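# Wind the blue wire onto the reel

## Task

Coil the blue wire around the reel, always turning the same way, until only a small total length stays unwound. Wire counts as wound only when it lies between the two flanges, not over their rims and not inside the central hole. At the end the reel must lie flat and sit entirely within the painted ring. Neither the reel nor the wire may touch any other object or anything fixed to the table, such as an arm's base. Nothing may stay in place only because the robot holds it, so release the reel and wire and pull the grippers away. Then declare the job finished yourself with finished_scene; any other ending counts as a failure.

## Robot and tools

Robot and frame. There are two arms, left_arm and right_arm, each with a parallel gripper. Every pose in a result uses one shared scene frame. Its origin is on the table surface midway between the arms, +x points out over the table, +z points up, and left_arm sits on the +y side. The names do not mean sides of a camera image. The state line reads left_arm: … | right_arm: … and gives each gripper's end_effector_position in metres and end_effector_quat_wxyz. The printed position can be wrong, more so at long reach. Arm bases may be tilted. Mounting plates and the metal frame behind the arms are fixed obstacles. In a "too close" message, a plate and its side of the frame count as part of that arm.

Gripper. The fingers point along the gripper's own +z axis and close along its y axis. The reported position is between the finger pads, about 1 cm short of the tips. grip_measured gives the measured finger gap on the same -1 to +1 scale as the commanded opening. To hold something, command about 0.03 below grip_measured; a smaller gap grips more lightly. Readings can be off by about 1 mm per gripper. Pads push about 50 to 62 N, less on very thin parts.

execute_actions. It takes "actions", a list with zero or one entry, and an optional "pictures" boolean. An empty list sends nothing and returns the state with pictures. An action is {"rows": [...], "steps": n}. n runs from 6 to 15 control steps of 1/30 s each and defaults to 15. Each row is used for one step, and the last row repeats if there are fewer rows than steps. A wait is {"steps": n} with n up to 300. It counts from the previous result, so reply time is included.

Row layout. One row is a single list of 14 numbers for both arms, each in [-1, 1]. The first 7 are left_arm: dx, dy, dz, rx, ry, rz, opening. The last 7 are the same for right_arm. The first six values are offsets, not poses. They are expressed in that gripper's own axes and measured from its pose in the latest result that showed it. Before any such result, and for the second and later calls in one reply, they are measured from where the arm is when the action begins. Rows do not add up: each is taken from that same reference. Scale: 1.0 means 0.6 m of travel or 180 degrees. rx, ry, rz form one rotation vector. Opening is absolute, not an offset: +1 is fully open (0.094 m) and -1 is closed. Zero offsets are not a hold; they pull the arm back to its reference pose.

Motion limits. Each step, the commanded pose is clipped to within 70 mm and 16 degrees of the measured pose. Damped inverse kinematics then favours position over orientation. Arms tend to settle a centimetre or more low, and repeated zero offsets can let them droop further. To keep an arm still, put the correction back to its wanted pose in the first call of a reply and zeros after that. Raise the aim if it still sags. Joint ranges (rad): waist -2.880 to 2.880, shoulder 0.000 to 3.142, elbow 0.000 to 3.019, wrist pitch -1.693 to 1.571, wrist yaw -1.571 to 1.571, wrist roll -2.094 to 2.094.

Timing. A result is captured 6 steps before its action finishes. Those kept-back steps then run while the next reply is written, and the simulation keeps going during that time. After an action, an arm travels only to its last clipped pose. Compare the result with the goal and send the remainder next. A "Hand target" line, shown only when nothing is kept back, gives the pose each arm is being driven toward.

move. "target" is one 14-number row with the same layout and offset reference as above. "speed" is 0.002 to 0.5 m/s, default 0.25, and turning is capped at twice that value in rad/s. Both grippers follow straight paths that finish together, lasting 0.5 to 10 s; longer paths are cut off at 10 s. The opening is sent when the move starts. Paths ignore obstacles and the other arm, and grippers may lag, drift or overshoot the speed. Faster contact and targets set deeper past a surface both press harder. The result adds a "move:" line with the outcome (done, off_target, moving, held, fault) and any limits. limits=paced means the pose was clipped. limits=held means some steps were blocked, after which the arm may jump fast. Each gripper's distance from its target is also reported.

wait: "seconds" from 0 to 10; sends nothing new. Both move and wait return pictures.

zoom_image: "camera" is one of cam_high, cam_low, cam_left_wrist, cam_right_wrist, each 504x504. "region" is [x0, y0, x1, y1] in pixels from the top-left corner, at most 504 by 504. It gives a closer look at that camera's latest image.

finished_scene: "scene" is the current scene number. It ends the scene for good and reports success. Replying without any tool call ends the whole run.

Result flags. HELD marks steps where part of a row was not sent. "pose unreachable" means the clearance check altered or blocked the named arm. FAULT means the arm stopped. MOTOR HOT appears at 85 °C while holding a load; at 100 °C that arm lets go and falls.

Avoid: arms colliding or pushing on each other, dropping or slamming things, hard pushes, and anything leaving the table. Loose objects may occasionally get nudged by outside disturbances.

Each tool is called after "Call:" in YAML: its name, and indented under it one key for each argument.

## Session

Call:
execute_actions:
  actions: []

Scene clock: 0.00 s of 4800.00 s.
left_arm: end_effector_position=(+0.2307, +0.1047, +0.2808) grip_measured=+1.000 end_effector_quat_wxyz=(-0.013, +0.135, +0.991, -0.015) | right_arm: end_effector_position=(+0.0970, -0.7657, +0.3815) grip_measured=+1.000 end_effector_quat_wxyz=(+0.286, +0.069, +0.847, -0.443)
Joint positions: left_arm=[-0.618  0.998  0.868 -1.455 -0.002 -0.339  0.094] | right_arm=[-1.398  1.202  0.962 -0.235 -0.468 -1.152  0.094]
Joint velocities: left_arm=[-0.015 -0.015 -0.002  0.012 -0.051 -0.007  0.   ] | right_arm=[-0.005 -0.015 -0.007  0.002 -0.051 -0.095  0.   ]
Hand target (left_arm): +0.237, +0.101, +0.291; -0.001, +0.134, +0.991, -0.021
Hand target (right_arm): +0.097, -0.772, +0.395; +0.286, +0.065, +0.841, -0.454

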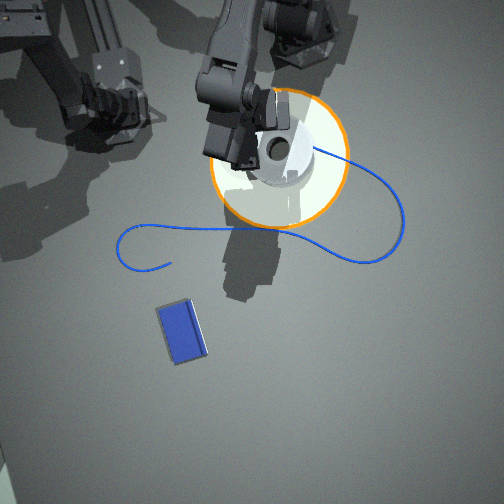

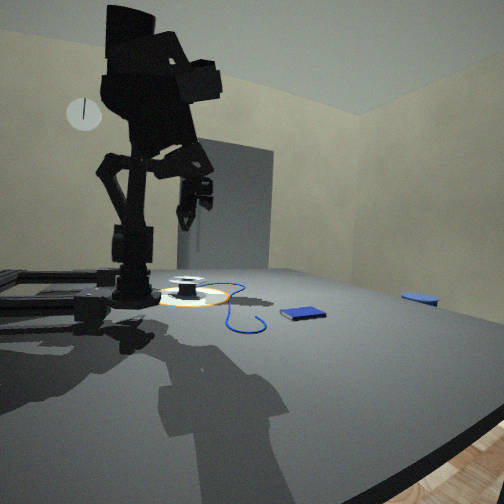

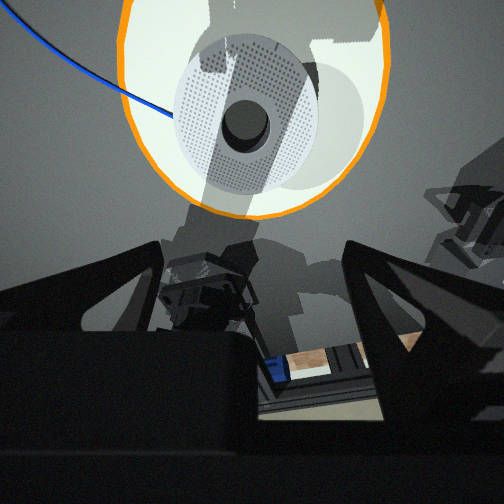

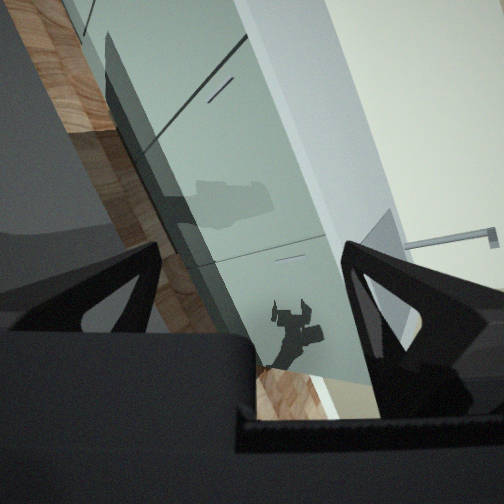

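Call:
zoom_image:
  camera: "cam_high"
  region: [100, 200, 220, 320]

Call:
zoom_image:
  camera: "cam_low"
  region: [150, 260, 270, 340]

Call:
zoom_image:
  camera: "cam_left_wrist"
  region: [120, 0, 380, 230]

Region (100, 200, 220, 320) of cam_high's 504x504 image, scaled by 4.200, with more detail than that image has.

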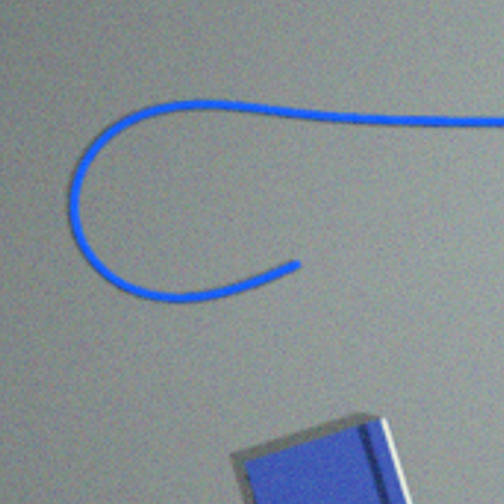

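Region (150, 260, 270, 340) of cam_low's 504x504 image, scaled by 4.200, with more detail than that image has.

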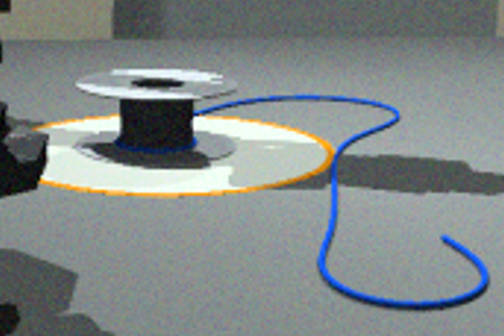

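Region (120, 0, 380, 230) of cam_left_wrist's 504x504 image, scaled by 1.938, with more detail than that image has; it fills the top 446 rows of this view, and the rest is white.

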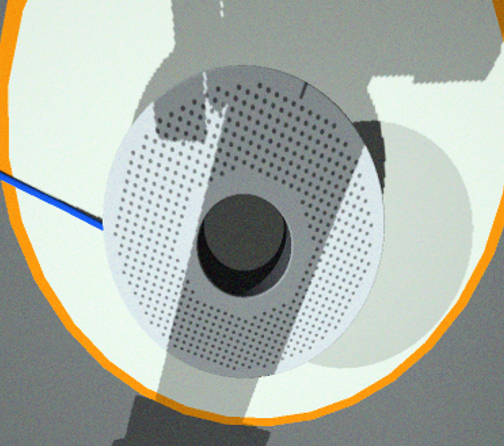

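Call:
move:
  target: [-0.118,-0.063,0.293,-0.013,0.009,0.758,0.95,-0.3405,0.998,-0.274,-0.389,-0.091,-0.497,0.0]
  speed: 0.5

Scene clock: 9.80 s of 4800.00 s.
left_arm: end_effector_position=(+0.2872, +0.0473, +0.1088) grip_measured=+0.952 end_effector_quat_wxyz=(+0.001, +0.967, +0.254, +0.001) | right_arm: end_effector_position=(+0.4170, -0.2422, +0.1370) grip_measured=+0.001 end_effector_quat_wxyz=(-0.009, +0.717, -0.696, -0.014)
Joint positions: left_arm=[-0.662  1.442  0.724 -0.855 -0.041  1.975  0.092] | right_arm=[ 0.178  1.513  0.919 -0.972  0.006 -1.624  0.047]
Joint velocities: left_arm=[ 0.005 -0.005 -0.017 -0.012 -0.081  0.051 -0.   ] | right_arm=[-0.005 -0.005 -0.002 -0.022 -0.051  0.051  0.   ]
Hand target (left_arm): +0.283, +0.045, +0.104; +0.000, +0.970, +0.243, -0.001
Hand target (right_arm): +0.434, -0.244, +0.150; -0.021, +0.718, -0.695, -0.003
Off the commanded pose (left_arm): 0.006 m, 1 deg.
Off the commanded pose (right_arm): 0.008 m, 2 deg.
Kept back: nothing.
After step 90, 3.67 s passed at rest.
move: done

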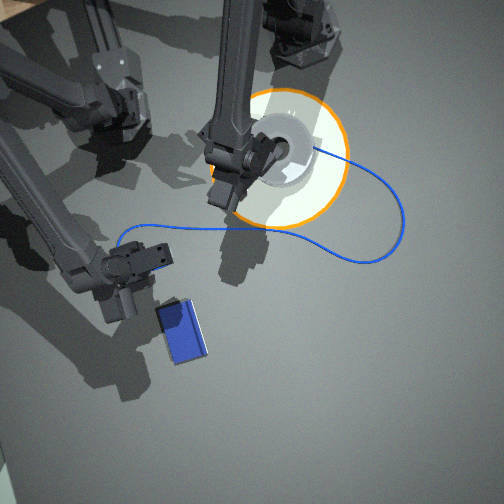

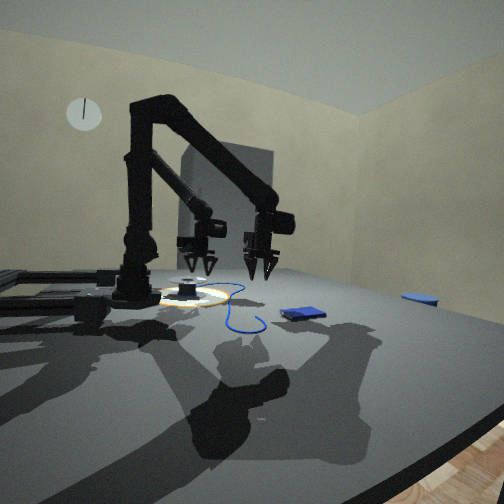

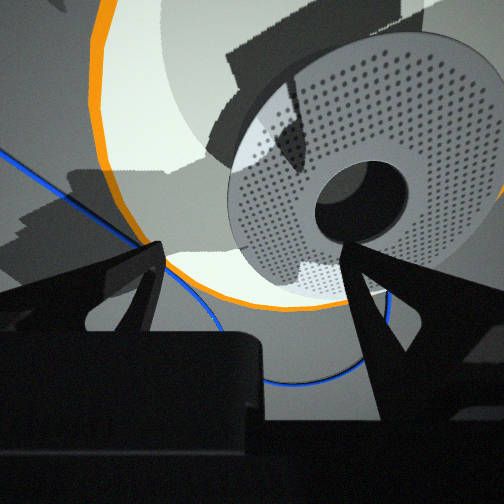

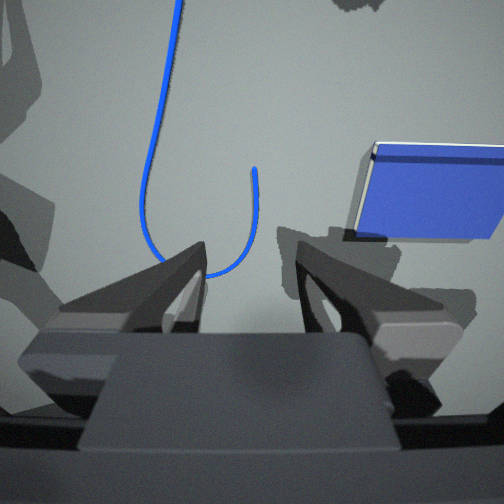

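Call:
move:
  target: [-0.022,-0.026,0.093,0,0,0,0.95,0.02,-0.003,0.212,0,0,0,-0.3]
  speed: 0.2

Scene clock: 11.53 s of 4800.00 s.
left_arm: end_effector_position=(+0.2714, +0.0567, +0.0566) grip_measured=+0.952 end_effector_quat_wxyz=(+0.002, +0.967, +0.255, +0.001) | right_arm: end_effector_position=(+0.4186, -0.2486, +0.0123) grip_measured=-0.299 end_effector_quat_wxyz=(-0.010, +0.717, -0.697, -0.013)
Joint positions: left_arm=[-0.662  1.528  0.622 -0.667 -0.041  1.972  0.092] | right_arm=[ 0.149  1.781  0.823 -0.605  0.006 -1.652  0.033]
Joint velocities: left_arm=[-0.005  0.005 -0.012  0.007  0.051 -0.022  0.   ] | right_arm=[-0.005 -0.005 -0.002 -0.002  0.037  0.037  0.   ]
Hand target (left_arm): +0.268, +0.055, +0.053; +0.001, +0.967, +0.254, +0.001
Hand target (right_arm): +0.416, -0.252, +0.008; -0.009, +0.717, -0.696, -0.014
Off the commanded pose (left_arm): 0.005 m, 0 deg.
Off the commanded pose (right_arm): 0.003 m, 0 deg.
Kept back: nothing.
move: done

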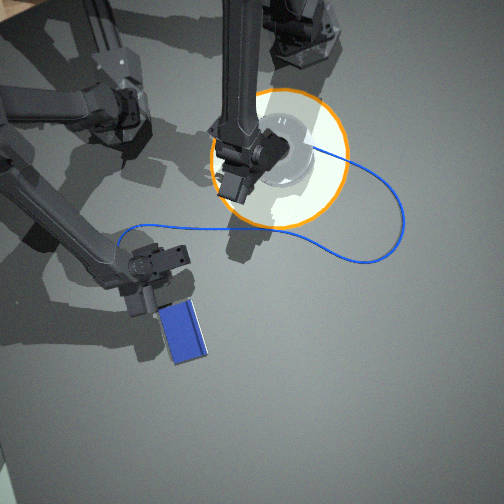

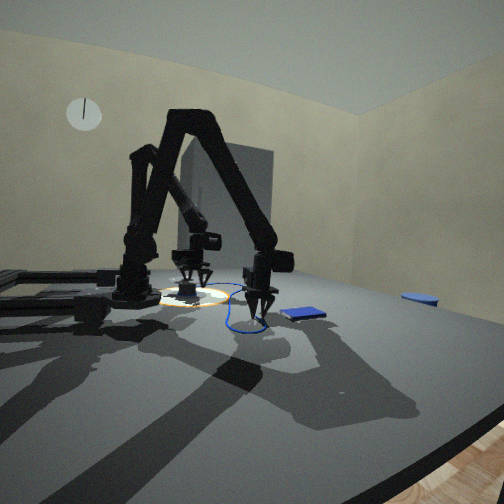

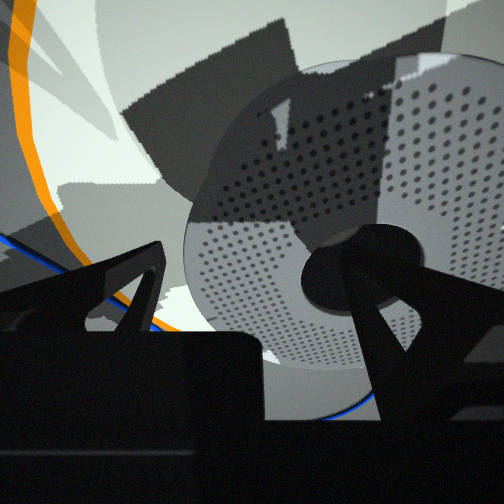

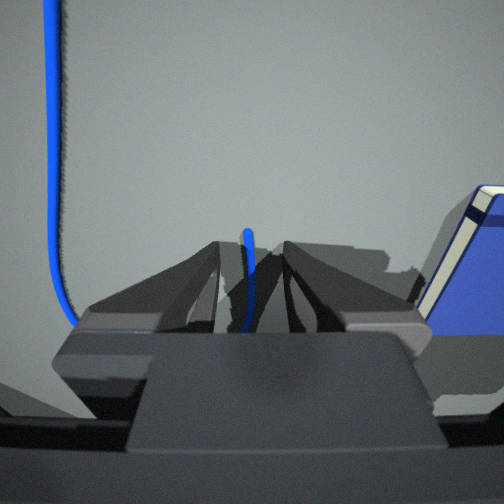

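Call:
execute_actions:
  actions:
    - {"rows": [[0,0,0,0,0,0,0.8,0,0,0.008,0,0,0,-0.45],[0,0,0,0,0,0,0.65,0,0,0.008,0,0,0,-0.6],[0,0,0,0,0,0,0.5,0,0,0.008,0,0,0,-0.72],[0,0,0,0,0,0,0.38,0,0,0.008,0,0,0,-0.82],[0,0,0,0,0,0,0.28,0,0,0.008,0,0,0,-0.88],[0,0,0,0,0,0,0.2,0,0,0.008,0,0,0,-0.92],[0,0,0,0,0,0,0.15,0,0,0.008,0,0,0,-0.95],[0,0,0,0,0,0,0.1,0,0,0.008,0,0,0,-0.97]], "steps": 11}

Call:
execute_actions:
  actions:
    - {"rows": [[0.005,0,0,0,0,-0.02,0.1,0,0,-0.005,0,0,0,-0.97],[0.011,-0.001,0,0,0,-0.045,0.1,0,0,-0.01,0,0,0,-0.97],[0.017,-0.002,0,0,0,-0.07,0.1,0,-0.002,-0.015,0,0,0,-0.97],[0.022,-0.003,0,0,0,-0.095,0.1,0,-0.004,-0.02,0,0,0,-0.97],[0.027,-0.004,0,0,0,-0.12,0.1,0,-0.006,-0.025,0,0,0,-0.97],[0.031,-0.005,0,0,0,-0.14,0.1,0,-0.008,-0.03,0,0,0,-0.97],[0.035,-0.007,0,0,0,-0.16,0.1,0,-0.01,-0.035,0,0,0,-0.97],[0.039,-0.009,0,0,0,-0.18,0.1,0,-0.012,-0.04,0,0,0,-0.97],[0.043,-0.011,0,0,0,-0.2,0.1,0,-0.014,-0.045,0,0,0,-0.97],[0.047,-0.013,0,0,0,-0.22,0.1,0,-0.016,-0.05,0,0,0,-0.97],[0.05,-0.015,0,0,0,-0.24,0.1,0,-0.018,-0.055,0,0,0,-0.97],[0.054,-0.018,0,0,0,-0.26,0.1,0,-0.02,-0.06,0,0,0,-0.97],[0.057,-0.02,0,0,0,-0.27,0.1,0,-0.02,-0.06,0,0,0,-0.97],[0.06,-0.023,0,0,0,-0.28,0.1,0,-0.02,-0.06,0,0,0,-0.97],[0.063,-0.026,0,0,0,-0.29,0.1,0,-0.02,-0.06,0,0,0,-0.97]], "steps": 15}

Call:
execute_actions:
  actions:
    - {"rows": [[0.024,-0.003,0,0,0,-0.31,0.1,0,-0.01,-0.02,0,0,0.02,-0.97],[0.028,-0.005,0,0,0,-0.31,0.1,0,-0.01,-0.02,0,0,0.04,-0.97],[0.032,-0.006,0,0,0,-0.31,0.1,0,-0.01,-0.02,0,0,0.06,-0.97],[0.036,-0.008,0,0,0,-0.31,0.1,0,-0.01,-0.02,0,0,0.08,-0.97],[0.04,-0.01,0,0,0,-0.31,0.1,0,-0.01,-0.02,0,0,0.1,-0.97],[0.044,-0.011,0,0,0,-0.31,0.1,0,-0.01,-0.02,0,0,0.12,-0.97],[0.048,-0.014,0,0,0,-0.31,0.1,0,-0.01,-0.02,0,0,0.14,-0.97],[0.051,-0.016,0,0,0,-0.31,0.1,0,-0.01,-0.02,0,0,0.16,-0.97],[0.055,-0.018,0,0,0,-0.31,0.1,0.004,-0.01,-0.02,0,0,0.18,-0.97],[0.058,-0.021,0,0,0,-0.31,0.1,0.008,-0.01,-0.02,0,0,0.2,-0.97],[0.061,-0.024,0,0,0,-0.31,0.1,0.012,-0.01,-0.02,0,0,0.21,-0.97],[0.064,-0.027,0,0,0,-0.31,0.1,0.016,-0.01,-0.02,0,0,0.22,-0.97],[0.067,-0.03,0,0,0,-0.31,0.1,0.02,-0.01,-0.02,0,0,0.23,-0.97],[0.07,-0.033,0,0,0,-0.31,0.1,0.025,-0.01,-0.02,0,0,0.24,-0.97],[0.072,-0.037,0,0,0,-0.31,0.1,0.03,-0.01,-0.02,0,0,0.25,-0.97]], "steps": 15}

Call:
execute_actions:
  actions:
    - {"rows": [[0.024,-0.003,0,0,0,-0.31,0.1,0.03,-0.009,-0.01,0,0,0.26,-0.97],[0.028,-0.005,0,0,0,-0.31,0.1,0.035,-0.011,-0.01,0,0,0.26,-0.97],[0.032,-0.006,0,0,0,-0.31,0.1,0.041,-0.012,-0.01,0,0,0.26,-0.97],[0.036,-0.008,0,0,0,-0.31,0.1,0.046,-0.014,-0.01,0,0,0.26,-0.97],[0.04,-0.01,0,0,0,-0.31,0.1,0.051,-0.016,-0.01,0,0,0.26,-0.97],[0.044,-0.011,0,0,0,-0.31,0.1,0.057,-0.017,-0.01,0,0,0.26,-0.97],[0.048,-0.014,0,0,0,-0.31,0.1,0.062,-0.019,-0.01,0,0,0.26,-0.97],[0.051,-0.016,0,0,0,-0.31,0.1,0.067,-0.02,-0.01,0,0,0.26,-0.97],[0.055,-0.018,0,0,0,-0.31,0.1,0.073,-0.022,-0.01,0,0,0.26,-0.97],[0.058,-0.021,0,0,0,-0.31,0.1,0.078,-0.024,-0.01,0,0,0.26,-0.97],[0.061,-0.024,0,0,0,-0.31,0.1,0.083,-0.025,-0.01,0,0,0.26,-0.97],[0.064,-0.027,0,0,0,-0.31,0.1,0.089,-0.027,-0.01,0,0,0.26,-0.97],[0.067,-0.03,0,0,0,-0.31,0.1,0.094,-0.029,-0.01,0,0,0.26,-0.97],[0.07,-0.033,0,0,0,-0.31,0.1,0.1,-0.03,-0.01,0,0,0.26,-0.97],[0.072,-0.037,0,0,0,-0.31,0.1,0.105,-0.032,-0.01,0,0,0.26,-0.97]], "steps": 15}

Call:
execute_actions:
  actions:
    - {"rows": [[0.024,-0.003,0,0,0,-0.31,0.1,0.019,-0.025,-0.01,0,0,0.26,-0.97],[0.028,-0.005,0,0,0,-0.31,0.1,0.022,-0.03,-0.01,0,0,0.26,-0.97],[0.032,-0.006,0,0,0,-0.31,0.1,0.026,-0.034,-0.01,0,0,0.26,-0.97],[0.036,-0.008,0,0,0,-0.31,0.1,0.029,-0.039,-0.01,0,0,0.26,-0.97],[0.04,-0.01,0,0,0,-0.31,0.1,0.033,-0.043,-0.01,0,0,0.26,-0.97],[0.044,-0.011,0,0,0,-0.31,0.1,0.036,-0.048,-0.01,0,0,0.26,-0.97],[0.048,-0.014,0,0,0,-0.31,0.1,0.04,-0.052,-0.01,0,0,0.26,-0.97],[0.051,-0.016,0,0,0,-0.31,0.1,0.043,-0.057,-0.01,0,0,0.26,-0.97],[0.055,-0.018,0,0,0,-0.31,0.1,0.046,-0.061,-0.01,0,0,0.26,-0.97],[0.058,-0.021,0,0,0,-0.31,0.1,0.05,-0.066,-0.01,0,0,0.26,-0.97],[0.061,-0.024,0,0,0,-0.31,0.1,0.053,-0.07,-0.01,0,0,0.26,-0.97],[0.064,-0.027,0,0,0,-0.31,0.1,0.057,-0.075,-0.01,0,0,0.26,-0.97],[0.067,-0.03,0,0,0,-0.31,0.1,0.06,-0.079,-0.01,0,0,0.26,-0.97],[0.07,-0.033,0,0,0,-0.31,0.1,0.064,-0.084,-0.01,0,0,0.26,-0.97],[0.072,-0.037,0,0,0,-0.31,0.1,0.067,-0.088,-0.01,0,0,0.26,-0.97]], "steps": 15}

Call:
execute_actions:
  actions:
    - {"rows": [[0.024,-0.003,0,0,0,-0.31,0.1,0,-0.031,-0.01,0,0,0.26,-0.97],[0.028,-0.005,0,0,0,-0.31,0.1,0,-0.037,-0.01,0,0,0.26,-0.97],[0.032,-0.006,0,0,0,-0.31,0.1,0,-0.042,-0.01,0,0,0.26,-0.97],[0.036,-0.008,0,0,0,-0.31,0.1,0,-0.048,-0.01,0,0,0.26,-0.97],[0.04,-0.01,0,0,0,-0.31,0.1,0,-0.054,-0.01,0,0,0.26,-0.97],[0.044,-0.011,0,0,0,-0.31,0.1,0,-0.059,-0.01,0,0,0.26,-0.97],[0.048,-0.014,0,0,0,-0.31,0.1,0,-0.065,-0.01,0,0,0.26,-0.97],[0.051,-0.016,0,0,0,-0.31,0.1,0,-0.071,-0.01,0,0,0.26,-0.97],[0.055,-0.018,0,0,0,-0.31,0.1,0,-0.076,-0.01,0,0,0.26,-0.97],[0.058,-0.021,0,0,0,-0.31,0.1,0,-0.082,-0.01,0,0,0.26,-0.97],[0.061,-0.024,0,0,0,-0.31,0.1,0,-0.088,-0.01,0,0,0.26,-0.97],[0.064,-0.027,0,0,0,-0.31,0.1,0,-0.093,-0.01,0,0,0.26,-0.97],[0.067,-0.03,0,0,0,-0.31,0.1,0,-0.099,-0.01,0,0,0.26,-0.97],[0.07,-0.033,0,0,0,-0.31,0.1,0,-0.105,-0.01,0,0,0.26,-0.97],[0.072,-0.037,0,0,0,-0.31,0.1,0,-0.11,-0.01,0,0,0.26,-0.97]], "steps": 15}

Call:
execute_actions:
  actions:
    - {"rows": [[0.024,-0.003,0,0,0,-0.1,0.1,-0.018,-0.025,-0.01,0,0,0.1,-0.97],[0.028,-0.005,0,0,0,-0.115,0.1,-0.021,-0.03,-0.01,0,0,0.11,-0.97],[0.032,-0.006,0,0,0,-0.125,0.1,-0.024,-0.035,-0.01,0,0,0.12,-0.97],[0.035,-0.007,0,0,0,-0.135,0.1,-0.027,-0.04,-0.01,0,0,0.13,-0.97],[0.038,-0.008,0,0,0,-0.14,0.1,-0.03,-0.044,-0.01,0,0,0.14,-0.97]], "steps": 12}

Call:
wait:
  seconds: 0

Scene clock: 18.27 s of 4800.00 s.
left_arm: end_effector_position=(+0.2714, +0.0567, +0.0566) grip_measured=+0.336 end_effector_quat_wxyz=(+0.002, +0.967, +0.255, +0.001) | right_arm: end_effector_position=(+0.4194, -0.2487, +0.0123) grip_measured=-0.844 end_effector_quat_wxyz=(-0.011, +0.717, -0.697, -0.012)
Joint positions: left_arm=[-0.662  1.528  0.622 -0.667 -0.041  1.972  0.063] | right_arm=[ 0.149  1.781  0.823 -0.601  0.006 -1.652  0.007]
Joint velocities: left_arm=[ 0.005 -0.005 -0.007 -0.007 -0.037  0.081 -0.109] | right_arm=[ 0.005 -0.015 -0.002 -0.002 -0.051 -0.095 -0.069]
Steps of this call (steps 1 to 90: nothing new was sent; then 3.57 s passed at rest; steps 91 to 95: the first 5 steps of this action). Readings (end_effector_position):
91: left_arm (+0.2714, +0.0567, +0.0566) | right_arm (+0.4188, -0.2486, +0.0123)
92: left_arm (+0.2714, +0.0567, +0.0566) | right_arm (+0.4190, -0.2486, +0.0123)
94: left_arm (+0.2714, +0.0567, +0.0566) | right_arm (+0.4193, -0.2487, +0.0123)
95: the state above

Scene clock: 18.77 s of 4800.00 s.
left_arm: end_effector_position=(+0.2808, +0.0703, +0.0560) grip_measured=+0.131 end_effector_quat_wxyz=(+0.002, +0.913, +0.407, -0.001) | right_arm: end_effector_position=(+0.4109, -0.2486, +0.0223) grip_measured=-0.951 end_effector_quat_wxyz=(-0.002, +0.717, -0.696, -0.023)
Joint positions: left_arm=[-0.605  1.528  0.622 -0.667 -0.036  1.707  0.053] | right_arm=[ 0.149  1.754  0.823 -0.658  0.006 -1.652  0.002]
Joint velocities: left_arm=[ 0.288 -0.024  0.012  0.007 -0.022 -1.15   0.   ] | right_arm=[-0.005 -0.19  -0.012 -0.295 -0.007 -0.007  0.001]
Off your previous action's commanded pose (left_arm): 0.000 m, 0 deg at its last step (step 6 of this call).
Off your previous action's commanded pose (right_arm): 0.005 m, 0 deg at its last step (step 6 of this call).
Steps of this call (steps 1 to 6: the last 6 steps of your previous action; steps 7 to 15: the first 9 steps of this action, its rows measured from where the robot was after step 6). Readings (end_effector_position):
6: left_arm (+0.2714, +0.0567, +0.0566) | right_arm (+0.4194, -0.2487, +0.0123)
7: left_arm (+0.2714, +0.0567, +0.0566) | right_arm (+0.4194, -0.2487, +0.0123)
8: left_arm (+0.2715, +0.0568, +0.0566) | right_arm (+0.4192, -0.2487, +0.0124)
10: left_arm (+0.2726, +0.0584, +0.0565) | right_arm (+0.4172, -0.2486, +0.0134)
14: left_arm (+0.2791, +0.0677, +0.0560) | right_arm (+0.4120, -0.2486, +0.0199)
15: the state above

Scene clock: 19.27 s of 4800.00 s.
left_arm: end_effector_position=(+0.2993, +0.1076, +0.0564) grip_measured=+0.131 end_effector_quat_wxyz=(+0.004, +0.712, +0.702, -0.005) | right_arm: end_effector_position=(+0.4091, -0.2476, +0.0410) grip_measured=-0.951 end_effector_quat_wxyz=(+0.005, +0.605, -0.795, -0.032)
Joint positions: left_arm=[-0.466  1.513  0.613 -0.665 -0.029  1.127  0.053] | right_arm=[ 0.149  1.713  0.839 -0.732 -0.004 -1.353  0.002]
Joint velocities: left_arm=[ 0.21  -0.103 -0.1    0.007  0.007 -1.194 -0.   ] | right_arm=[-0.005 -0.015  0.022  0.002  0.037  1.223  0.001]
Off your previous action's commanded pose (left_arm): 0.009 m, 18 deg at its last step (step 6 of this call); orientation clipped at that step.
Off your previous action's commanded pose (right_arm): 0.022 m, 2 deg at its last step (step 6 of this call).
Steps of this call (steps 1 to 6: the last 6 steps of your previous action; steps 7 to 15: the first 9 steps of this action, its rows measured from where the robot was after step 6). Readings (end_effector_position):
6: left_arm (+0.2896, +0.0837, +0.0561) | right_arm (+0.4126, -0.2493, +0.0368)
7: left_arm (+0.2911, +0.0859, +0.0563) | right_arm (+0.4130, -0.2493, +0.0381)
8: left_arm (+0.2926, +0.0883, +0.0564) | right_arm (+0.4119, -0.2493, +0.0394)
10: left_arm (+0.2960, +0.0942, +0.0564) | right_arm (+0.4100, -0.2489, +0.0407)
14: left_arm (+0.2994, +0.1049, +0.0564) | right_arm (+0.4092, -0.2477, +0.0410)
15: the state above

Scene clock: 19.77 s of 4800.00 s.
left_arm: end_effector_position=(+0.2837, +0.1431, +0.0566) grip_measured=+0.131 end_effector_quat_wxyz=(+0.001, +0.424, +0.906, -0.012) | right_arm: end_effector_position=(+0.4052, -0.2951, +0.0453) grip_measured=-0.951 end_effector_quat_wxyz=(-0.010, -0.277, +0.960, +0.028)
Joint positions: left_arm=[-0.369  1.443  0.539 -0.661 -0.016  0.515  0.053] | right_arm=[ 0.023  1.695  0.838 -0.736 -0.005 -0.739  0.002]
Joint velocities: left_arm=[ 0.112 -0.171 -0.178  0.027  0.081 -1.267 -0.001] | right_arm=[-0.278 -0.063 -0.027  0.002  0.007  1.223  0.001]
Off your previous action's commanded pose (left_arm): 0.012 m, 14 deg at its last step (step 6 of this call); orientation clipped at that step.
Off your previous action's commanded pose (right_arm): 0.018 m, 12 deg at its last step (step 6 of this call).
Steps of this call (steps 1 to 6: the last 6 steps of your previous action; steps 7 to 15: the first 9 steps of this action, its rows measured from where the robot was after step 6). Readings (end_effector_position):
6: left_arm (+0.2952, +0.1222, +0.0564) | right_arm (+0.4083, -0.2560, +0.0407)
7: left_arm (+0.2943, +0.1244, +0.0565) | right_arm (+0.4080, -0.2592, +0.0408)
8: left_arm (+0.2930, +0.1266, +0.0564) | right_arm (+0.4075, -0.2632, +0.0411)
10: left_arm (+0.2911, +0.1316, +0.0565) | right_arm (+0.4070, -0.2731, +0.0422)
14: left_arm (+0.2854, +0.1411, +0.0565) | right_arm (+0.4058, -0.2917, +0.0448)
15: the state above

Scene clock: 20.27 s of 4800.00 s.
left_arm: end_effector_position=(+0.2472, +0.1576, +0.0569) grip_measured=+0.131 end_effector_quat_wxyz=(-0.004, +0.103, +0.994, -0.022) | right_arm: end_effector_position=(+0.3889, -0.3519, +0.0472) grip_measured=-0.951 end_effector_quat_wxyz=(-0.016, +0.073, +0.997, +0.023)
Joint positions: left_arm=[-0.352  1.338  0.435 -0.659  0.004 -0.137  0.053] | right_arm=[-0.131  1.681  0.833 -0.741 -0.003 -0.186  0.002]
Joint velocities: left_arm=[-0.005 -0.23  -0.188 -0.007 -0.007 -1.311  0.001] | right_arm=[-0.259 -0.044  0.012 -0.007 -0.066  1.209  0.001]
Off your previous action's commanded pose (left_arm): 0.011 m, 16 deg at its last step (step 6 of this call); orientation clipped at that step.
Off your previous action's commanded pose (right_arm): 0.010 m, 6 deg at its last step (step 6 of this call).
Steps of this call (steps 1 to 6: the last 6 steps of your previous action; steps 7 to 15: the first 9 steps of this action, its rows measured from where the robot was after step 6). Readings (end_effector_position):
6: left_arm (+0.2710, +0.1519, +0.0565) | right_arm (+0.3993, -0.3131, +0.0446)
7: left_arm (+0.2682, +0.1525, +0.0565) | right_arm (+0.3983, -0.3163, +0.0446)
8: left_arm (+0.2657, +0.1530, +0.0567) | right_arm (+0.3971, -0.3201, +0.0446)
10: left_arm (+0.2601, +0.1543, +0.0567) | right_arm (+0.3945, -0.3300, +0.0454)
14: left_arm (+0.2497, +0.1569, +0.0569) | right_arm (+0.3899, -0.3482, +0.0469)
15: the state above

Scene clock: 20.77 s of 4800.00 s.
left_arm: end_effector_position=(+0.2152, +0.1529, +0.0587) grip_measured=+0.131 end_effector_quat_wxyz=(-0.014, -0.244, +0.969, -0.041) | right_arm: end_effector_position=(+0.3644, -0.4048, +0.0469) grip_measured=-0.951 end_effector_quat_wxyz=(-0.025, +0.414, +0.910, +0.017)
Joint positions: left_arm=[-0.392  1.235  0.352 -0.659  0.043 -0.877  0.053] | right_arm=[-0.285  1.677  0.833 -0.749 -0.002  0.369  0.002]
Joint velocities: left_arm=[-0.288 -0.19  -0.105 -0.007 -0.051 -1.487 -0.   ] | right_arm=[-0.278 -0.005  0.002 -0.022 -0.007  1.15   0.001]
Off your previous action's commanded pose (left_arm): 0.012 m, 17 deg at its last step (step 6 of this call); orientation clipped at that step.
Off your previous action's commanded pose (right_arm): 0.008 m, 6 deg at its last step (step 6 of this call).
Steps of this call (steps 1 to 6: the last 6 steps of your previous action; steps 7 to 15: the first 9 steps of this action, its rows measured from where the robot was after step 6). Readings (end_effector_position):
6: left_arm (+0.2348, +0.1611, +0.0571) | right_arm (+0.3826, -0.3693, +0.0470)
7: left_arm (+0.2326, +0.1605, +0.0572) | right_arm (+0.3811, -0.3723, +0.0470)
8: left_arm (+0.2307, +0.1597, +0.0575) | right_arm (+0.3793, -0.3759, +0.0470)
10: left_arm (+0.2262, +0.1584, +0.0578) | right_arm (+0.3749, -0.3849, +0.0473)
14: left_arm (+0.2174, +0.1543, +0.0586) | right_arm (+0.3662, -0.4015, +0.0470)
15: the state above

Scene clock: 21.17 s of 4800.00 s.
left_arm: end_effector_position=(+0.1969, +0.1267, +0.0613) grip_measured=+0.130 end_effector_quat_wxyz=(-0.031, -0.472, +0.880, -0.044) | right_arm: end_effector_position=(+0.3397, -0.4426, +0.0462) grip_measured=-0.951 end_effector_quat_wxyz=(-0.032, +0.639, +0.769, +0.010)
Joint positions: left_arm=[-0.531  1.209  0.338 -0.659  0.058 -1.508  0.053] | right_arm=[-0.404  1.676  0.833 -0.756 -0.001  0.782  0.002]
Joint velocities: left_arm=[-0.298 -0.034  0.002 -0.002 -0.037 -1.282  0.   ] | right_arm=[-0.347 -0.005  0.017 -0.027  0.007  0.901  0.001]
Off your previous action's commanded pose (left_arm): 0.012 m, 18 deg at its last step (step 6 of this call); orientation clipped at that step.
Off your previous action's commanded pose (right_arm): 0.011 m, 6 deg at its last step (step 6 of this call).
Steps of this call (steps 1 to 6: the last 6 steps of your previous action; steps 7 to 12: the first 6 steps of this action, its rows measured from where the robot was after step 6). Readings (end_effector_position):
6: left_arm (+0.2043, +0.1412, +0.0596) | right_arm (+0.3554, -0.4207, +0.0464)
7: left_arm (+0.2026, +0.1378, +0.0598) | right_arm (+0.3536, -0.4233, +0.0465)
8: left_arm (+0.2009, +0.1348, +0.0600) | right_arm (+0.3512, -0.4266, +0.0464)
10: left_arm (+0.1988, +0.1304, +0.0607) | right_arm (+0.3453, -0.4347, +0.0463)
12: the state above

Scene clock: 21.37 s of 4800.00 s.
left_arm: end_effector_position=(+0.1943, +0.1231, +0.0614) grip_measured=+0.130 end_effector_quat_wxyz=(-0.028, -0.528, +0.848, -0.038) | right_arm: end_effector_position=(+0.3352, -0.4480, +0.0461) grip_measured=-0.951 end_effector_quat_wxyz=(-0.033, +0.681, +0.731, +0.008)
Joint positions: left_arm=[-0.565  1.209  0.338 -0.659  0.043 -1.67   0.053] | right_arm=[-0.422  1.676  0.833 -0.758  0.001  0.878  0.002]
Joint velocities: left_arm=[-0.063 -0.005  0.002 -0.002 -0.066 -0.476 -0.   ] | right_arm=[-0.015 -0.005  0.002 -0.002 -0.095  0.256  0.   ]
Hand target (left_arm): +0.191, +0.122, +0.061; -0.029, -0.555, +0.830, -0.036
Hand target (right_arm): +0.340, -0.450, +0.052; -0.028, +0.696, +0.718, +0.007
Off the commanded pose (left_arm): 0.004 m, 4 deg.
Off the commanded pose (right_arm): 0.007 m, 2 deg.
Kept back: nothing.
Steps of this call (steps 1 to 6: the last 6 steps of your previous action). Readings (end_effector_position):
1: left_arm (+0.1960, +0.1255, +0.0613) | right_arm (+0.3376, -0.4455, +0.0461)
2: left_arm (+0.1954, +0.1246, +0.0613) | right_arm (+0.3361, -0.4472, +0.0461)
4: left_arm (+0.1946, +0.1235, +0.0614) | right_arm (+0.3353, -0.4480, +0.0461)
6: the state above

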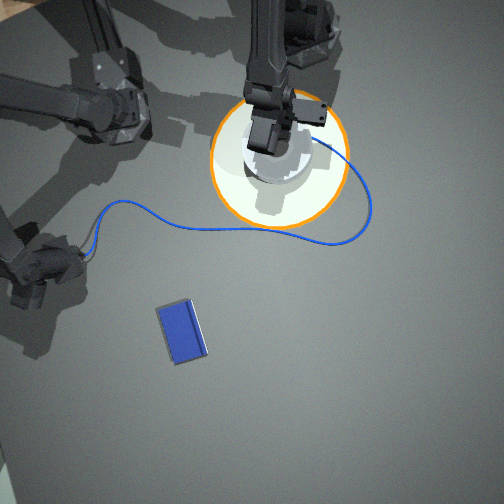

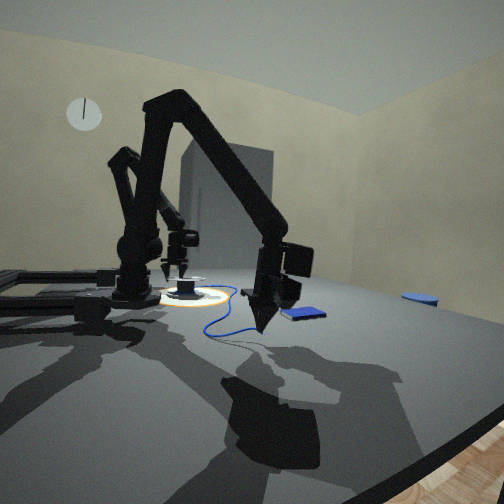

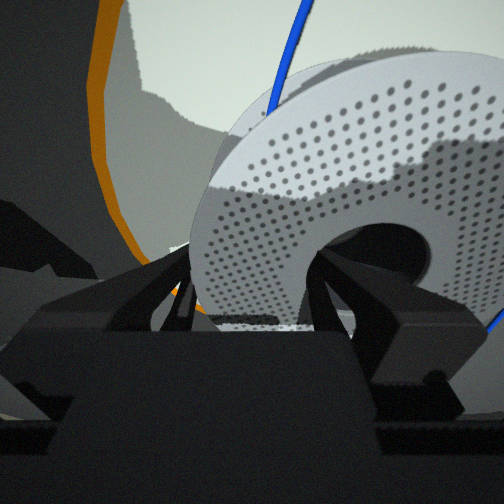

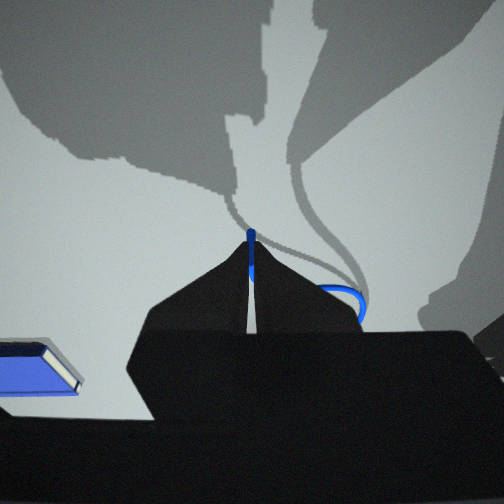

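Call:
execute_actions:
  actions:
    - {"rows": [[0.003,0,0,0,0,-0.014,0.35,0,0,0,0,0,0,-0.97],[0.003,0,0,-0.003,-0.008,-0.014,0.6,0,0,0,0,0,0,-0.97],[0.003,0,0,-0.007,-0.018,-0.014,0.8,0,0,0,0,0,0,-0.97],[0.003,0,0,-0.011,-0.028,-0.014,0.95,0,0,0,0,0,0,-0.97]], "steps": 6}

Call:
execute_actions:
  actions:
    - {"rows": [[-0.005,-0.001,0,-0.008,-0.016,0.02,0.95,0,0,0,0,0,0,-0.97],[-0.011,-0.003,0,-0.008,-0.016,0.045,0.95,0,0,0,0,0,0,-0.97],[-0.017,-0.005,0,-0.009,-0.015,0.07,0.95,0,0,0,0,0,0,-0.97],[-0.022,-0.007,0,-0.009,-0.015,0.095,0.95,0,0,0,0,0,0,-0.97],[-0.027,-0.009,0,-0.01,-0.014,0.12,0.95,0,0,0,0,0,0,-0.97],[-0.031,-0.011,0,-0.01,-0.014,0.14,0.95,0,0,0,0,0,0,-0.97],[-0.035,-0.014,0,-0.011,-0.013,0.16,0.95,0,0,0,0,0,0,-0.97],[-0.039,-0.017,0,-0.011,-0.013,0.18,0.95,0,0,0,0,0,0,-0.97],[-0.043,-0.02,0,-0.012,-0.012,0.2,0.95,0,0,0,0,0,0,-0.97],[-0.047,-0.023,0,-0.012,-0.012,0.22,0.95,0,0,0,0,0,0,-0.97],[-0.05,-0.026,0,-0.012,-0.011,0.24,0.95,0,0,0,0,0,0,-0.97],[-0.054,-0.03,0,-0.012,-0.011,0.26,0.95,0,0,0,0,0,0,-0.97],[-0.057,-0.033,0,-0.012,-0.01,0.27,0.95,0,0,0,0,0,0,-0.97],[-0.06,-0.036,0,-0.012,-0.01,0.28,0.95,0,0,0,0,0,0,-0.97],[-0.063,-0.039,0,-0.012,-0.01,0.29,0.95,0,0,0,0,0,0,-0.97]], "steps": 15}

Call:
execute_actions:
  actions:
    - {"rows": [[-0.031,-0.014,-0.004,0,0,0.31,0.95,0,0,0,0,0,0,-0.97],[-0.035,-0.016,-0.004,0,0,0.31,0.95,0,0,0,0,0,0,-0.97],[-0.039,-0.017,-0.004,0,0,0.31,0.95,0,0,0,0,0,0,-0.97],[-0.043,-0.019,-0.004,0,0,0.31,0.95,0,0,0,0,0,0,-0.97],[-0.047,-0.021,-0.004,0,0,0.31,0.95,0,0,0,0,0,0,-0.97],[-0.051,-0.022,-0.004,0,0,0.31,0.95,0,0,0,0,0,0,-0.97],[-0.055,-0.025,-0.004,0,0,0.31,0.95,0,0,0,0,0,0,-0.97],[-0.058,-0.027,-0.004,0,0,0.31,0.95,0,0,0,0,0,0,-0.97],[-0.062,-0.029,-0.004,0,0,0.31,0.95,0,0,0,0,0,0,-0.97],[-0.065,-0.032,-0.004,0,0,0.31,0.95,0,0,0,0,0,0,-0.97],[-0.068,-0.035,-0.004,0,0,0.31,0.95,0,0,0,0,0,0,-0.97],[-0.071,-0.038,-0.004,0,0,0.31,0.95,0,0,0,0,0,0,-0.97],[-0.074,-0.041,-0.004,0,0,0.31,0.95,0,0,0,0,0,0,-0.97],[-0.077,-0.044,-0.004,0,0,0.31,0.95,0,0,0,0,0,0,-0.97],[-0.079,-0.048,-0.004,0,0,0.31,0.95,0,0,0,0,0,0,-0.97]], "steps": 15}

Call:
execute_actions:
  actions:
    - {"rows": [[-0.036,-0.007,-0.004,-0.006,0.001,0.31,0.95,0,0,0,0,0,0,-0.97],[-0.04,-0.009,-0.004,-0.006,0.001,0.31,0.95,0,0,0,0,0,0,-0.97],[-0.044,-0.01,-0.004,-0.006,0.001,0.31,0.95,0,0,0,0,0,0,-0.97],[-0.048,-0.012,-0.004,-0.006,0.001,0.31,0.95,0,0,0,0,0,0,-0.97],[-0.052,-0.014,-0.004,-0.006,0.001,0.31,0.95,0,0,0,0,0,0,-0.97],[-0.056,-0.015,-0.004,-0.006,0.001,0.31,0.95,0,0,0,0,0,0,-0.97],[-0.06,-0.018,-0.004,-0.006,0.001,0.31,0.95,0,0,0,0,0,0,-0.97],[-0.063,-0.02,-0.004,-0.006,0.001,0.31,0.95,0,0,0,0,0,0,-0.97],[-0.067,-0.022,-0.004,-0.006,0.001,0.31,0.95,0,0,0,0,0,0,-0.97],[-0.07,-0.025,-0.004,-0.006,0.001,0.31,0.95,0,0,0,0,0,0,-0.97],[-0.073,-0.028,-0.004,-0.006,0.001,0.31,0.95,0,0,0,0,0,0,-0.97],[-0.076,-0.031,-0.004,-0.006,0.001,0.31,0.95,0,0,0,0,0,0,-0.97],[-0.079,-0.034,-0.004,-0.006,0.001,0.31,0.95,0,0,0,0,0,0,-0.97],[-0.082,-0.037,-0.004,-0.006,0.001,0.31,0.95,0,0,0,0,0,0,-0.97],[-0.084,-0.041,-0.004,-0.006,0.001,0.31,0.95,0,0,0,0,0,0,-0.97]], "steps": 15}

Call:
execute_actions:
  actions:
    - {"rows": [[-0.034,0.002,-0.004,-0.004,0.005,0.31,0.95,0,0,0,0,0,0,-0.97],[-0.038,0,-0.004,-0.004,0.005,0.31,0.95,0,0,0,0,0,0,-0.97],[-0.042,-0.001,-0.004,-0.004,0.005,0.31,0.95,0,0,0,0,0,0,-0.97],[-0.046,-0.003,-0.004,-0.004,0.005,0.31,0.95,0,0,0,0,0,0,-0.97],[-0.05,-0.005,-0.004,-0.004,0.005,0.31,0.95,0,0,0,0,0,0,-0.97],[-0.054,-0.006,-0.004,-0.004,0.005,0.31,0.95,0,0,0,0,0,0,-0.97],[-0.058,-0.009,-0.004,-0.004,0.005,0.31,0.95,0,0,0,0,0,0,-0.97],[-0.061,-0.011,-0.004,-0.004,0.005,0.31,0.95,0,0,0,0,0,0,-0.97],[-0.065,-0.013,-0.004,-0.004,0.005,0.31,0.95,0,0,0,0,0,0,-0.97],[-0.068,-0.016,-0.004,-0.004,0.005,0.31,0.95,0,0,0,0,0,0,-0.97],[-0.071,-0.019,-0.004,-0.004,0.005,0.31,0.95,0,0,0,0,0,0,-0.97],[-0.074,-0.022,-0.004,-0.004,0.005,0.31,0.95,0,0,0,0,0,0,-0.97],[-0.077,-0.025,-0.004,-0.004,0.005,0.31,0.95,0,0,0,0,0,0,-0.97],[-0.08,-0.028,-0.004,-0.004,0.005,0.31,0.95,0,0,0,0,0,0,-0.97],[-0.082,-0.032,-0.004,-0.004,0.005,0.31,0.95,0,0,0,0,0,0,-0.97]], "steps": 15}

Call:
execute_actions:
  actions:
    - {"rows": [[-0.024,-0.003,0,0,0.006,0.31,0.95,0,0,0,0,0,0,-0.97],[-0.028,-0.005,0,0,0.006,0.31,0.95,0,0,0,0,0,0,-0.97],[-0.032,-0.006,0,0,0.006,0.31,0.95,0,0,0,0,0,0,-0.97],[-0.036,-0.008,0,0,0.006,0.31,0.95,0,0,0,0,0,0,-0.97],[-0.04,-0.01,0,0,0.006,0.31,0.95,0,0,0,0,0,0,-0.97],[-0.044,-0.011,0,0,0.006,0.31,0.95,0,0,0,0,0,0,-0.97],[-0.048,-0.014,0,0,0.006,0.31,0.95,0,0,0,0,0,0,-0.97],[-0.051,-0.016,0,0,0.006,0.31,0.95,0,0,0,0,0,0,-0.97],[-0.055,-0.018,0,0,0.006,0.31,0.95,0,0,0,0,0,0,-0.97],[-0.058,-0.021,0,0,0.006,0.31,0.95,0,0,0,0,0,0,-0.97],[-0.061,-0.024,0,0,0.006,0.31,0.95,0,0,0,0,0,0,-0.97],[-0.064,-0.027,0,0,0.006,0.31,0.95,0,0,0,0,0,0,-0.97],[-0.067,-0.03,0,0,0.006,0.31,0.95,0,0,0,0,0,0,-0.97],[-0.07,-0.033,0,0,0.006,0.31,0.95,0,0,0,0,0,0,-0.97],[-0.072,-0.037,0,0,0.006,0.31,0.95,0,0,0,0,0,0,-0.97]], "steps": 15}

Call:
execute_actions:
  actions:
    - {"rows": [[-0.024,-0.003,0,0,0,0.095,0.95,0,0,0,0,0,0,-0.97],[-0.027,-0.004,0,0,0,0.105,0.95,0,0,0,0,0,0,-0.97],[-0.03,-0.005,0,0,0,0.11,0.95,0,0,0,0,0,0,-0.97],[-0.031,-0.005,0,0,0,0.11,0.8,0,0,0,0,0,0,-0.97],[-0.031,-0.005,0,0,0,0.11,0.65,0,0,0,0,0,0,-0.97],[-0.031,-0.005,0,0,0,0.11,0.5,0,0,0,0,0,0,-0.97],[-0.031,-0.005,0,0,0,0.11,0.38,0,0,0,0,0,0,-0.97],[-0.031,-0.005,0,0,0,0.11,0.28,0,0,0,0,0,0,-0.97],[-0.031,-0.005,0,0,0,0.11,0.2,0,0,0,0,0,0,-0.97],[-0.031,-0.005,0,0,0,0.11,0.15,0,0,0,0,0,0,-0.97],[-0.031,-0.005,0,0,0,0.11,0.1,0,0,0,0,0,0,-0.97]], "steps": 13}

Call:
wait:
  seconds: 0

Scene clock: 26.80 s of 4800.00 s.
left_arm: end_effector_position=(+0.1943, +0.1231, +0.0613) grip_measured=+0.130 end_effector_quat_wxyz=(-0.028, -0.554, +0.831, -0.037) | right_arm: end_effector_position=(+0.3352, -0.4479, +0.0461) grip_measured=-0.951 end_effector_quat_wxyz=(-0.033, +0.694, +0.719, +0.007)
Joint positions: left_arm=[-0.567  1.209  0.338 -0.659  0.041 -1.734  0.053] | right_arm=[-0.422  1.676  0.833 -0.759  0.001  0.913  0.002]
Joint velocities: left_arm=[ 0.005 -0.005  0.002 -0.002 -0.037 -0.081  0.   ] | right_arm=[ 0.005 -0.005  0.007 -0.007 -0.066 -0.007  0.   ]
Kept back: the last 6 steps of this action.
Steps of this call (steps 1 to 90: nothing new was sent; then 2.43 s passed at rest). Readings (end_effector_position):
1: left_arm (+0.1943, +0.1230, +0.0614) | right_arm (+0.3352, -0.4479, +0.0461)
2: left_arm (+0.1942, +0.1230, +0.0613) | right_arm (+0.3352, -0.4479, +0.0461)
4: left_arm (+0.1943, +0.1230, +0.0613) | right_arm (+0.3352, -0.4479, +0.0461)
8: left_arm (+0.1943, +0.1230, +0.0613) | right_arm (+0.3352, -0.4479, +0.0461)
90: the state above

Scene clock: 27.30 s of 4800.00 s.
left_arm: end_effector_position=(+0.1948, +0.1486, +0.0546) grip_measured=+0.948 end_effector_quat_wxyz=(+0.023, -0.398, +0.916, +0.029) | right_arm: end_effector_position=(+0.3352, -0.4479, +0.0461) grip_measured=-0.951 end_effector_quat_wxyz=(-0.033, +0.687, +0.726, +0.008)
Joint positions: left_arm=[-0.587  1.246  0.338 -0.689 -0.111 -1.4    0.092] | right_arm=[-0.422  1.676  0.833 -0.759  0.001  0.894  0.002]
Joint velocities: left_arm=[ 0.337  0.044  0.002  0.017 -0.081  1.516 -0.001] | right_arm=[-0.015 -0.005  0.007 -0.007  0.022 -0.022 -0.001]
Off your previous action's commanded pose (left_arm): 0.009 m, 1 deg at its last step (step 6 of this call).
Off your previous action's commanded pose (right_arm): 0.000 m, 1 deg at its last step (step 6 of this call).
Steps of this call (steps 1 to 6: the last 6 steps of your previous action; steps 7 to 15: the first 9 steps of this action, its rows measured from where the robot was after step 6). Readings (end_effector_position):
6: left_arm (+0.1898, +0.1292, +0.0583) | right_arm (+0.3352, -0.4479, +0.0461)
7: left_arm (+0.1886, +0.1312, +0.0573) | right_arm (+0.3352, -0.4479, +0.0461)
8: left_arm (+0.1884, +0.1337, +0.0564) | right_arm (+0.3352, -0.4479, +0.0461)
10: left_arm (+0.1891, +0.1380, +0.0553) | right_arm (+0.3352, -0.4479, +0.0461)
14: left_arm (+0.1936, +0.1462, +0.0548) | right_arm (+0.3352, -0.4479, +0.0461)
15: the state above

Scene clock: 27.80 s of 4800.00 s.
left_arm: end_effector_position=(+0.2219, +0.1687, +0.0517) grip_measured=+0.948 end_effector_quat_wxyz=(+0.012, -0.072, +0.995, +0.073) | right_arm: end_effector_position=(+0.3352, -0.4479, +0.0461) grip_measured=-0.951 end_effector_quat_wxyz=(-0.033, +0.687, +0.726, +0.008)
Joint positions: left_arm=[-0.489  1.33   0.392 -0.689 -0.178 -0.631  0.092] | right_arm=[-0.422  1.676  0.833 -0.759  0.001  0.894  0.002]
Joint velocities: left_arm=[ 0.122  0.181  0.183  0.022 -0.11   1.502  0.   ] | right_arm=[-0.005  0.005  0.002 -0.002 -0.007 -0.007  0.001]
Off your previous action's commanded pose (left_arm): 0.026 m, 19 deg at its last step (step 6 of this call); orientation clipped at that step.
Off your previous action's commanded pose (right_arm): 0.000 m, 0 deg at its last step (step 6 of this call).
Steps of this call (steps 1 to 6: the last 6 steps of your previous action; steps 7 to 15: the first 9 steps of this action, its rows measured from where the robot was after step 6). Readings (end_effector_position):
6: left_arm (+0.2019, +0.1602, +0.0522) | right_arm (+0.3352, -0.4479, +0.0461)
7: left_arm (+0.2049, +0.1626, +0.0524) | right_arm (+0.3352, -0.4479, +0.0461)
8: left_arm (+0.2072, +0.1652, +0.0523) | right_arm (+0.3352, -0.4479, +0.0461)
10: left_arm (+0.2111, +0.1680, +0.0518) | right_arm (+0.3352, -0.4479, +0.0461)
14: left_arm (+0.2195, +0.1689, +0.0516) | right_arm (+0.3352, -0.4479, +0.0461)
15: the state above

Scene clock: 28.30 s of 4800.00 s.
left_arm: end_effector_position=(+0.2569, +0.1605, +0.0475) grip_measured=+0.948 end_effector_quat_wxyz=(-0.023, +0.266, +0.959, +0.090) | right_arm: end_effector_position=(+0.3352, -0.4479, +0.0461) grip_measured=-0.951 end_effector_quat_wxyz=(-0.033, +0.687, +0.726, +0.008)
Joint positions: left_arm=[-0.472  1.455  0.494 -0.688 -0.208  0.067  0.092] | right_arm=[-0.422  1.676  0.833 -0.759  0.001  0.894  0.002]
Joint velocities: left_arm=[-0.083  0.22   0.183  0.002 -0.081  1.209  0.001] | right_arm=[ 0.005 -0.005 -0.017  0.007 -0.051 -0.022  0.   ]
Off your previous action's commanded pose (left_arm): 0.023 m, 16 deg at its last step (step 6 of this call); orientation clipped at that step.
Off your previous action's commanded pose (right_arm): 0.000 m, 0 deg at its last step (step 6 of this call).
Steps of this call (steps 1 to 6: the last 6 steps of your previous action; steps 7 to 15: the first 9 steps of this action, its rows measured from where the robot was after step 6). Readings (end_effector_position):
6: left_arm (+0.2353, +0.1668, +0.0519) | right_arm (+0.3352, -0.4479, +0.0461)
7: left_arm (+0.2380, +0.1674, +0.0519) | right_arm (+0.3352, -0.4479, +0.0461)
8: left_arm (+0.2409, +0.1673, +0.0517) | right_arm (+0.3352, -0.4479, +0.0461)
10: left_arm (+0.2461, +0.1668, +0.0504) | right_arm (+0.3352, -0.4479, +0.0461)
14: left_arm (+0.2551, +0.1620, +0.0480) | right_arm (+0.3352, -0.4479, +0.0461)
15: the state above

Scene clock: 28.80 s of 4800.00 s.
left_arm: end_effector_position=(+0.2754, +0.1305, +0.0398) grip_measured=+0.949 end_effector_quat_wxyz=(-0.061, +0.584, +0.805, +0.090) | right_arm: end_effector_position=(+0.3352, -0.4479, +0.0461) grip_measured=-0.951 end_effector_quat_wxyz=(-0.033, +0.687, +0.726, +0.008)
Joint positions: left_arm=[-0.553  1.568  0.583 -0.698 -0.231  0.696  0.092] | right_arm=[-0.422  1.676  0.833 -0.759  0.001  0.894  0.002]
Joint velocities: left_arm=[-0.22   0.19   0.149 -0.085 -0.037  1.209 -0.   ] | right_arm=[-0.015  0.005 -0.017 -0.012 -0.022 -0.007  0.   ]
Off your previous action's commanded pose (left_arm): 0.021 m, 17 deg at its last step (step 6 of this call); orientation clipped at that step.
Off your previous action's commanded pose (right_arm): 0.000 m, 0 deg at its last step (step 6 of this call).
Steps of this call (steps 1 to 6: the last 6 steps of your previous action; steps 7 to 15: the first 9 steps of this action, its rows measured from where the robot was after step 6). Readings (end_effector_position):
6: left_arm (+0.2668, +0.1501, +0.0465) | right_arm (+0.3352, -0.4479, +0.0461)
7: left_arm (+0.2683, +0.1488, +0.0463) | right_arm (+0.3352, -0.4479, +0.0461)
8: left_arm (+0.2700, +0.1472, +0.0457) | right_arm (+0.3352, -0.4479, +0.0461)
10: left_arm (+0.2725, +0.1429, +0.0438) | right_arm (+0.3352, -0.4479, +0.0461)
14: left_arm (+0.2750, +0.1328, +0.0404) | right_arm (+0.3352, -0.4479, +0.0461)
15: the state above

Scene clock: 29.30 s of 4800.00 s.
left_arm: end_effector_position=(+0.2622, +0.0983, +0.0308) grip_measured=+0.949 end_effector_quat_wxyz=(-0.099, +0.835, +0.537, +0.075) | right_arm: end_effector_position=(+0.3352, -0.4479, +0.0461) grip_measured=-0.951 end_effector_quat_wxyz=(-0.033, +0.687, +0.726, +0.008)
Joint positions: left_arm=[-0.684  1.63   0.609 -0.702 -0.245  1.303  0.092] | right_arm=[-0.422  1.676  0.833 -0.759  0.001  0.894  0.002]
Joint velocities: left_arm=[-0.298  0.132  0.017 -0.002 -0.11   1.179  0.   ] | right_arm=[ 0.005 -0.015 -0.007 -0.002  0.007  0.007  0.   ]
Off your previous action's commanded pose (left_arm): 0.018 m, 14 deg at its last step (step 6 of this call); orientation clipped at that step.
Off your previous action's commanded pose (right_arm): 0.000 m, 0 deg at its last step (step 6 of this call).
Steps of this call (steps 1 to 6: the last 6 steps of your previous action; steps 7 to 15: the first 9 steps of this action, its rows measured from where the robot was after step 6). Readings (end_effector_position):
6: left_arm (+0.2777, +0.1168, +0.0383) | right_arm (+0.3352, -0.4479, +0.0461)
7: left_arm (+0.2771, +0.1152, +0.0379) | right_arm (+0.3352, -0.4479, +0.0461)
8: left_arm (+0.2757, +0.1135, +0.0372) | right_arm (+0.3352, -0.4479, +0.0461)
10: left_arm (+0.2721, +0.1092, +0.0356) | right_arm (+0.3352, -0.4479, +0.0461)
14: left_arm (+0.2639, +0.1004, +0.0317) | right_arm (+0.3352, -0.4479, +0.0461)
15: the state above

Scene clock: 29.73 s of 4800.00 s.
left_arm: end_effector_position=(+0.2444, +0.0741, +0.0280) grip_measured=+0.447 end_effector_quat_wxyz=(-0.113, +0.950, +0.286, +0.051) | right_arm: end_effector_position=(+0.3352, -0.4479, +0.0461) grip_measured=-0.951 end_effector_quat_wxyz=(-0.033, +0.687, +0.726, +0.008)
Joint positions: left_arm=[-0.788  1.646  0.612 -0.702 -0.237  1.756  0.068] | right_arm=[-0.422  1.676  0.833 -0.759  0.001  0.894  0.002]
Joint velocities: left_arm=[-0.024 -0.005  0.012  0.012  0.022  0.462 -0.131] | right_arm=[ 0.005  0.005  0.002  0.007 -0.051  0.037 -0.   ]
Off your previous action's commanded pose (left_arm): 0.013 m, 13 deg at its last step (step 6 of this call).
Off your previous action's commanded pose (right_arm): 0.000 m, 0 deg at its last step (step 6 of this call).
Steps of this call (steps 1 to 6: the last 6 steps of your previous action; steps 7 to 13: the first 7 steps of this action, its rows measured from where the robot was after step 6). Readings (end_effector_position):
6: left_arm (+0.2537, +0.0872, +0.0277) | right_arm (+0.3352, -0.4479, +0.0461)
7: left_arm (+0.2523, +0.0852, +0.0277) | right_arm (+0.3352, -0.4479, +0.0461)
8: left_arm (+0.2507, +0.0828, +0.0278) | right_arm (+0.3352, -0.4479, +0.0461)
10: left_arm (+0.2471, +0.0778, +0.0280) | right_arm (+0.3352, -0.4479, +0.0461)
13: the state above

Scene clock: 29.93 s of 4800.00 s.
left_arm: end_effector_position=(+0.2432, +0.0740, +0.0280) grip_measured=+0.189 end_effector_quat_wxyz=(-0.115, +0.957, +0.264, +0.046) | right_arm: end_effector_position=(+0.3352, -0.4479, +0.0461) grip_measured=-0.951 end_effector_quat_wxyz=(-0.033, +0.687, +0.726, +0.008)
Joint positions: left_arm=[-0.788  1.646  0.612 -0.705 -0.232  1.803  0.056] | right_arm=[-0.422  1.676  0.833 -0.759  0.001  0.894  0.002]
Joint velocities: left_arm=[ 0.005 -0.005 -0.007 -0.017 -0.066  0.066 -0.   ] | right_arm=[-0.005  0.005  0.012  0.012 -0.037  0.081 -0.   ]
Hand target (left_arm): +0.239, +0.076, +0.024; -0.120, +0.961, +0.245, +0.041
Hand target (right_arm): +0.335, -0.448, +0.046; -0.033, +0.687, +0.726, +0.008
Off the commanded pose (left_arm): 0.006 m, 2 deg.
Off the commanded pose (right_arm): 0.000 m, 0 deg.
Kept back: nothing.
Steps of this call (steps 1 to 6: the last 6 steps of your previous action). Readings (end_effector_position):
1: left_arm (+0.2443, +0.0740, +0.0280) | right_arm (+0.3352, -0.4479, +0.0461)
2: left_arm (+0.2443, +0.0740, +0.0280) | right_arm (+0.3352, -0.4479, +0.0461)
4: left_arm (+0.2433, +0.0740, +0.0280) | right_arm (+0.3352, -0.4479, +0.0461)
6: the state above

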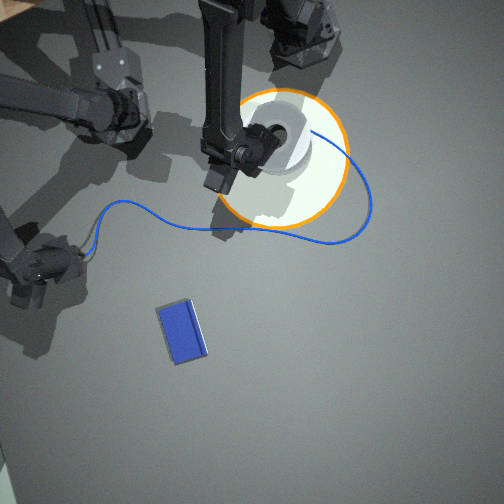

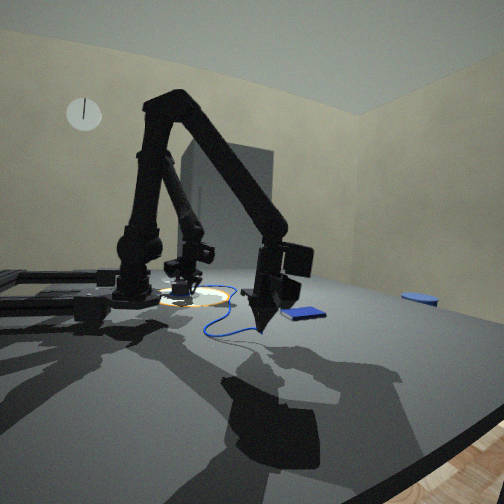

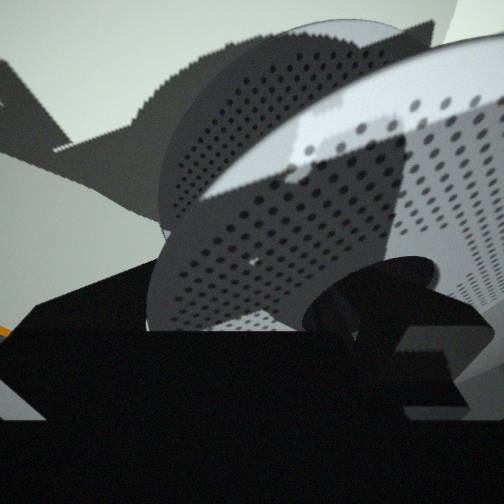

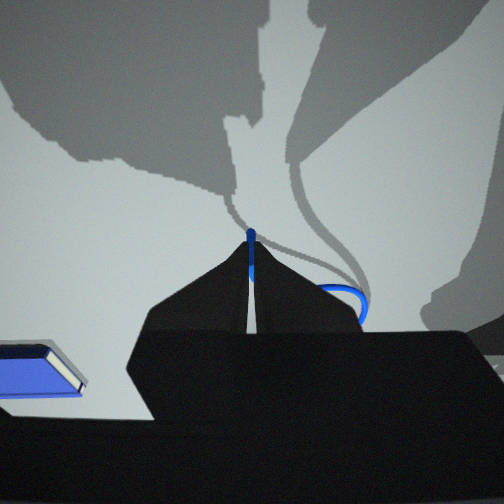

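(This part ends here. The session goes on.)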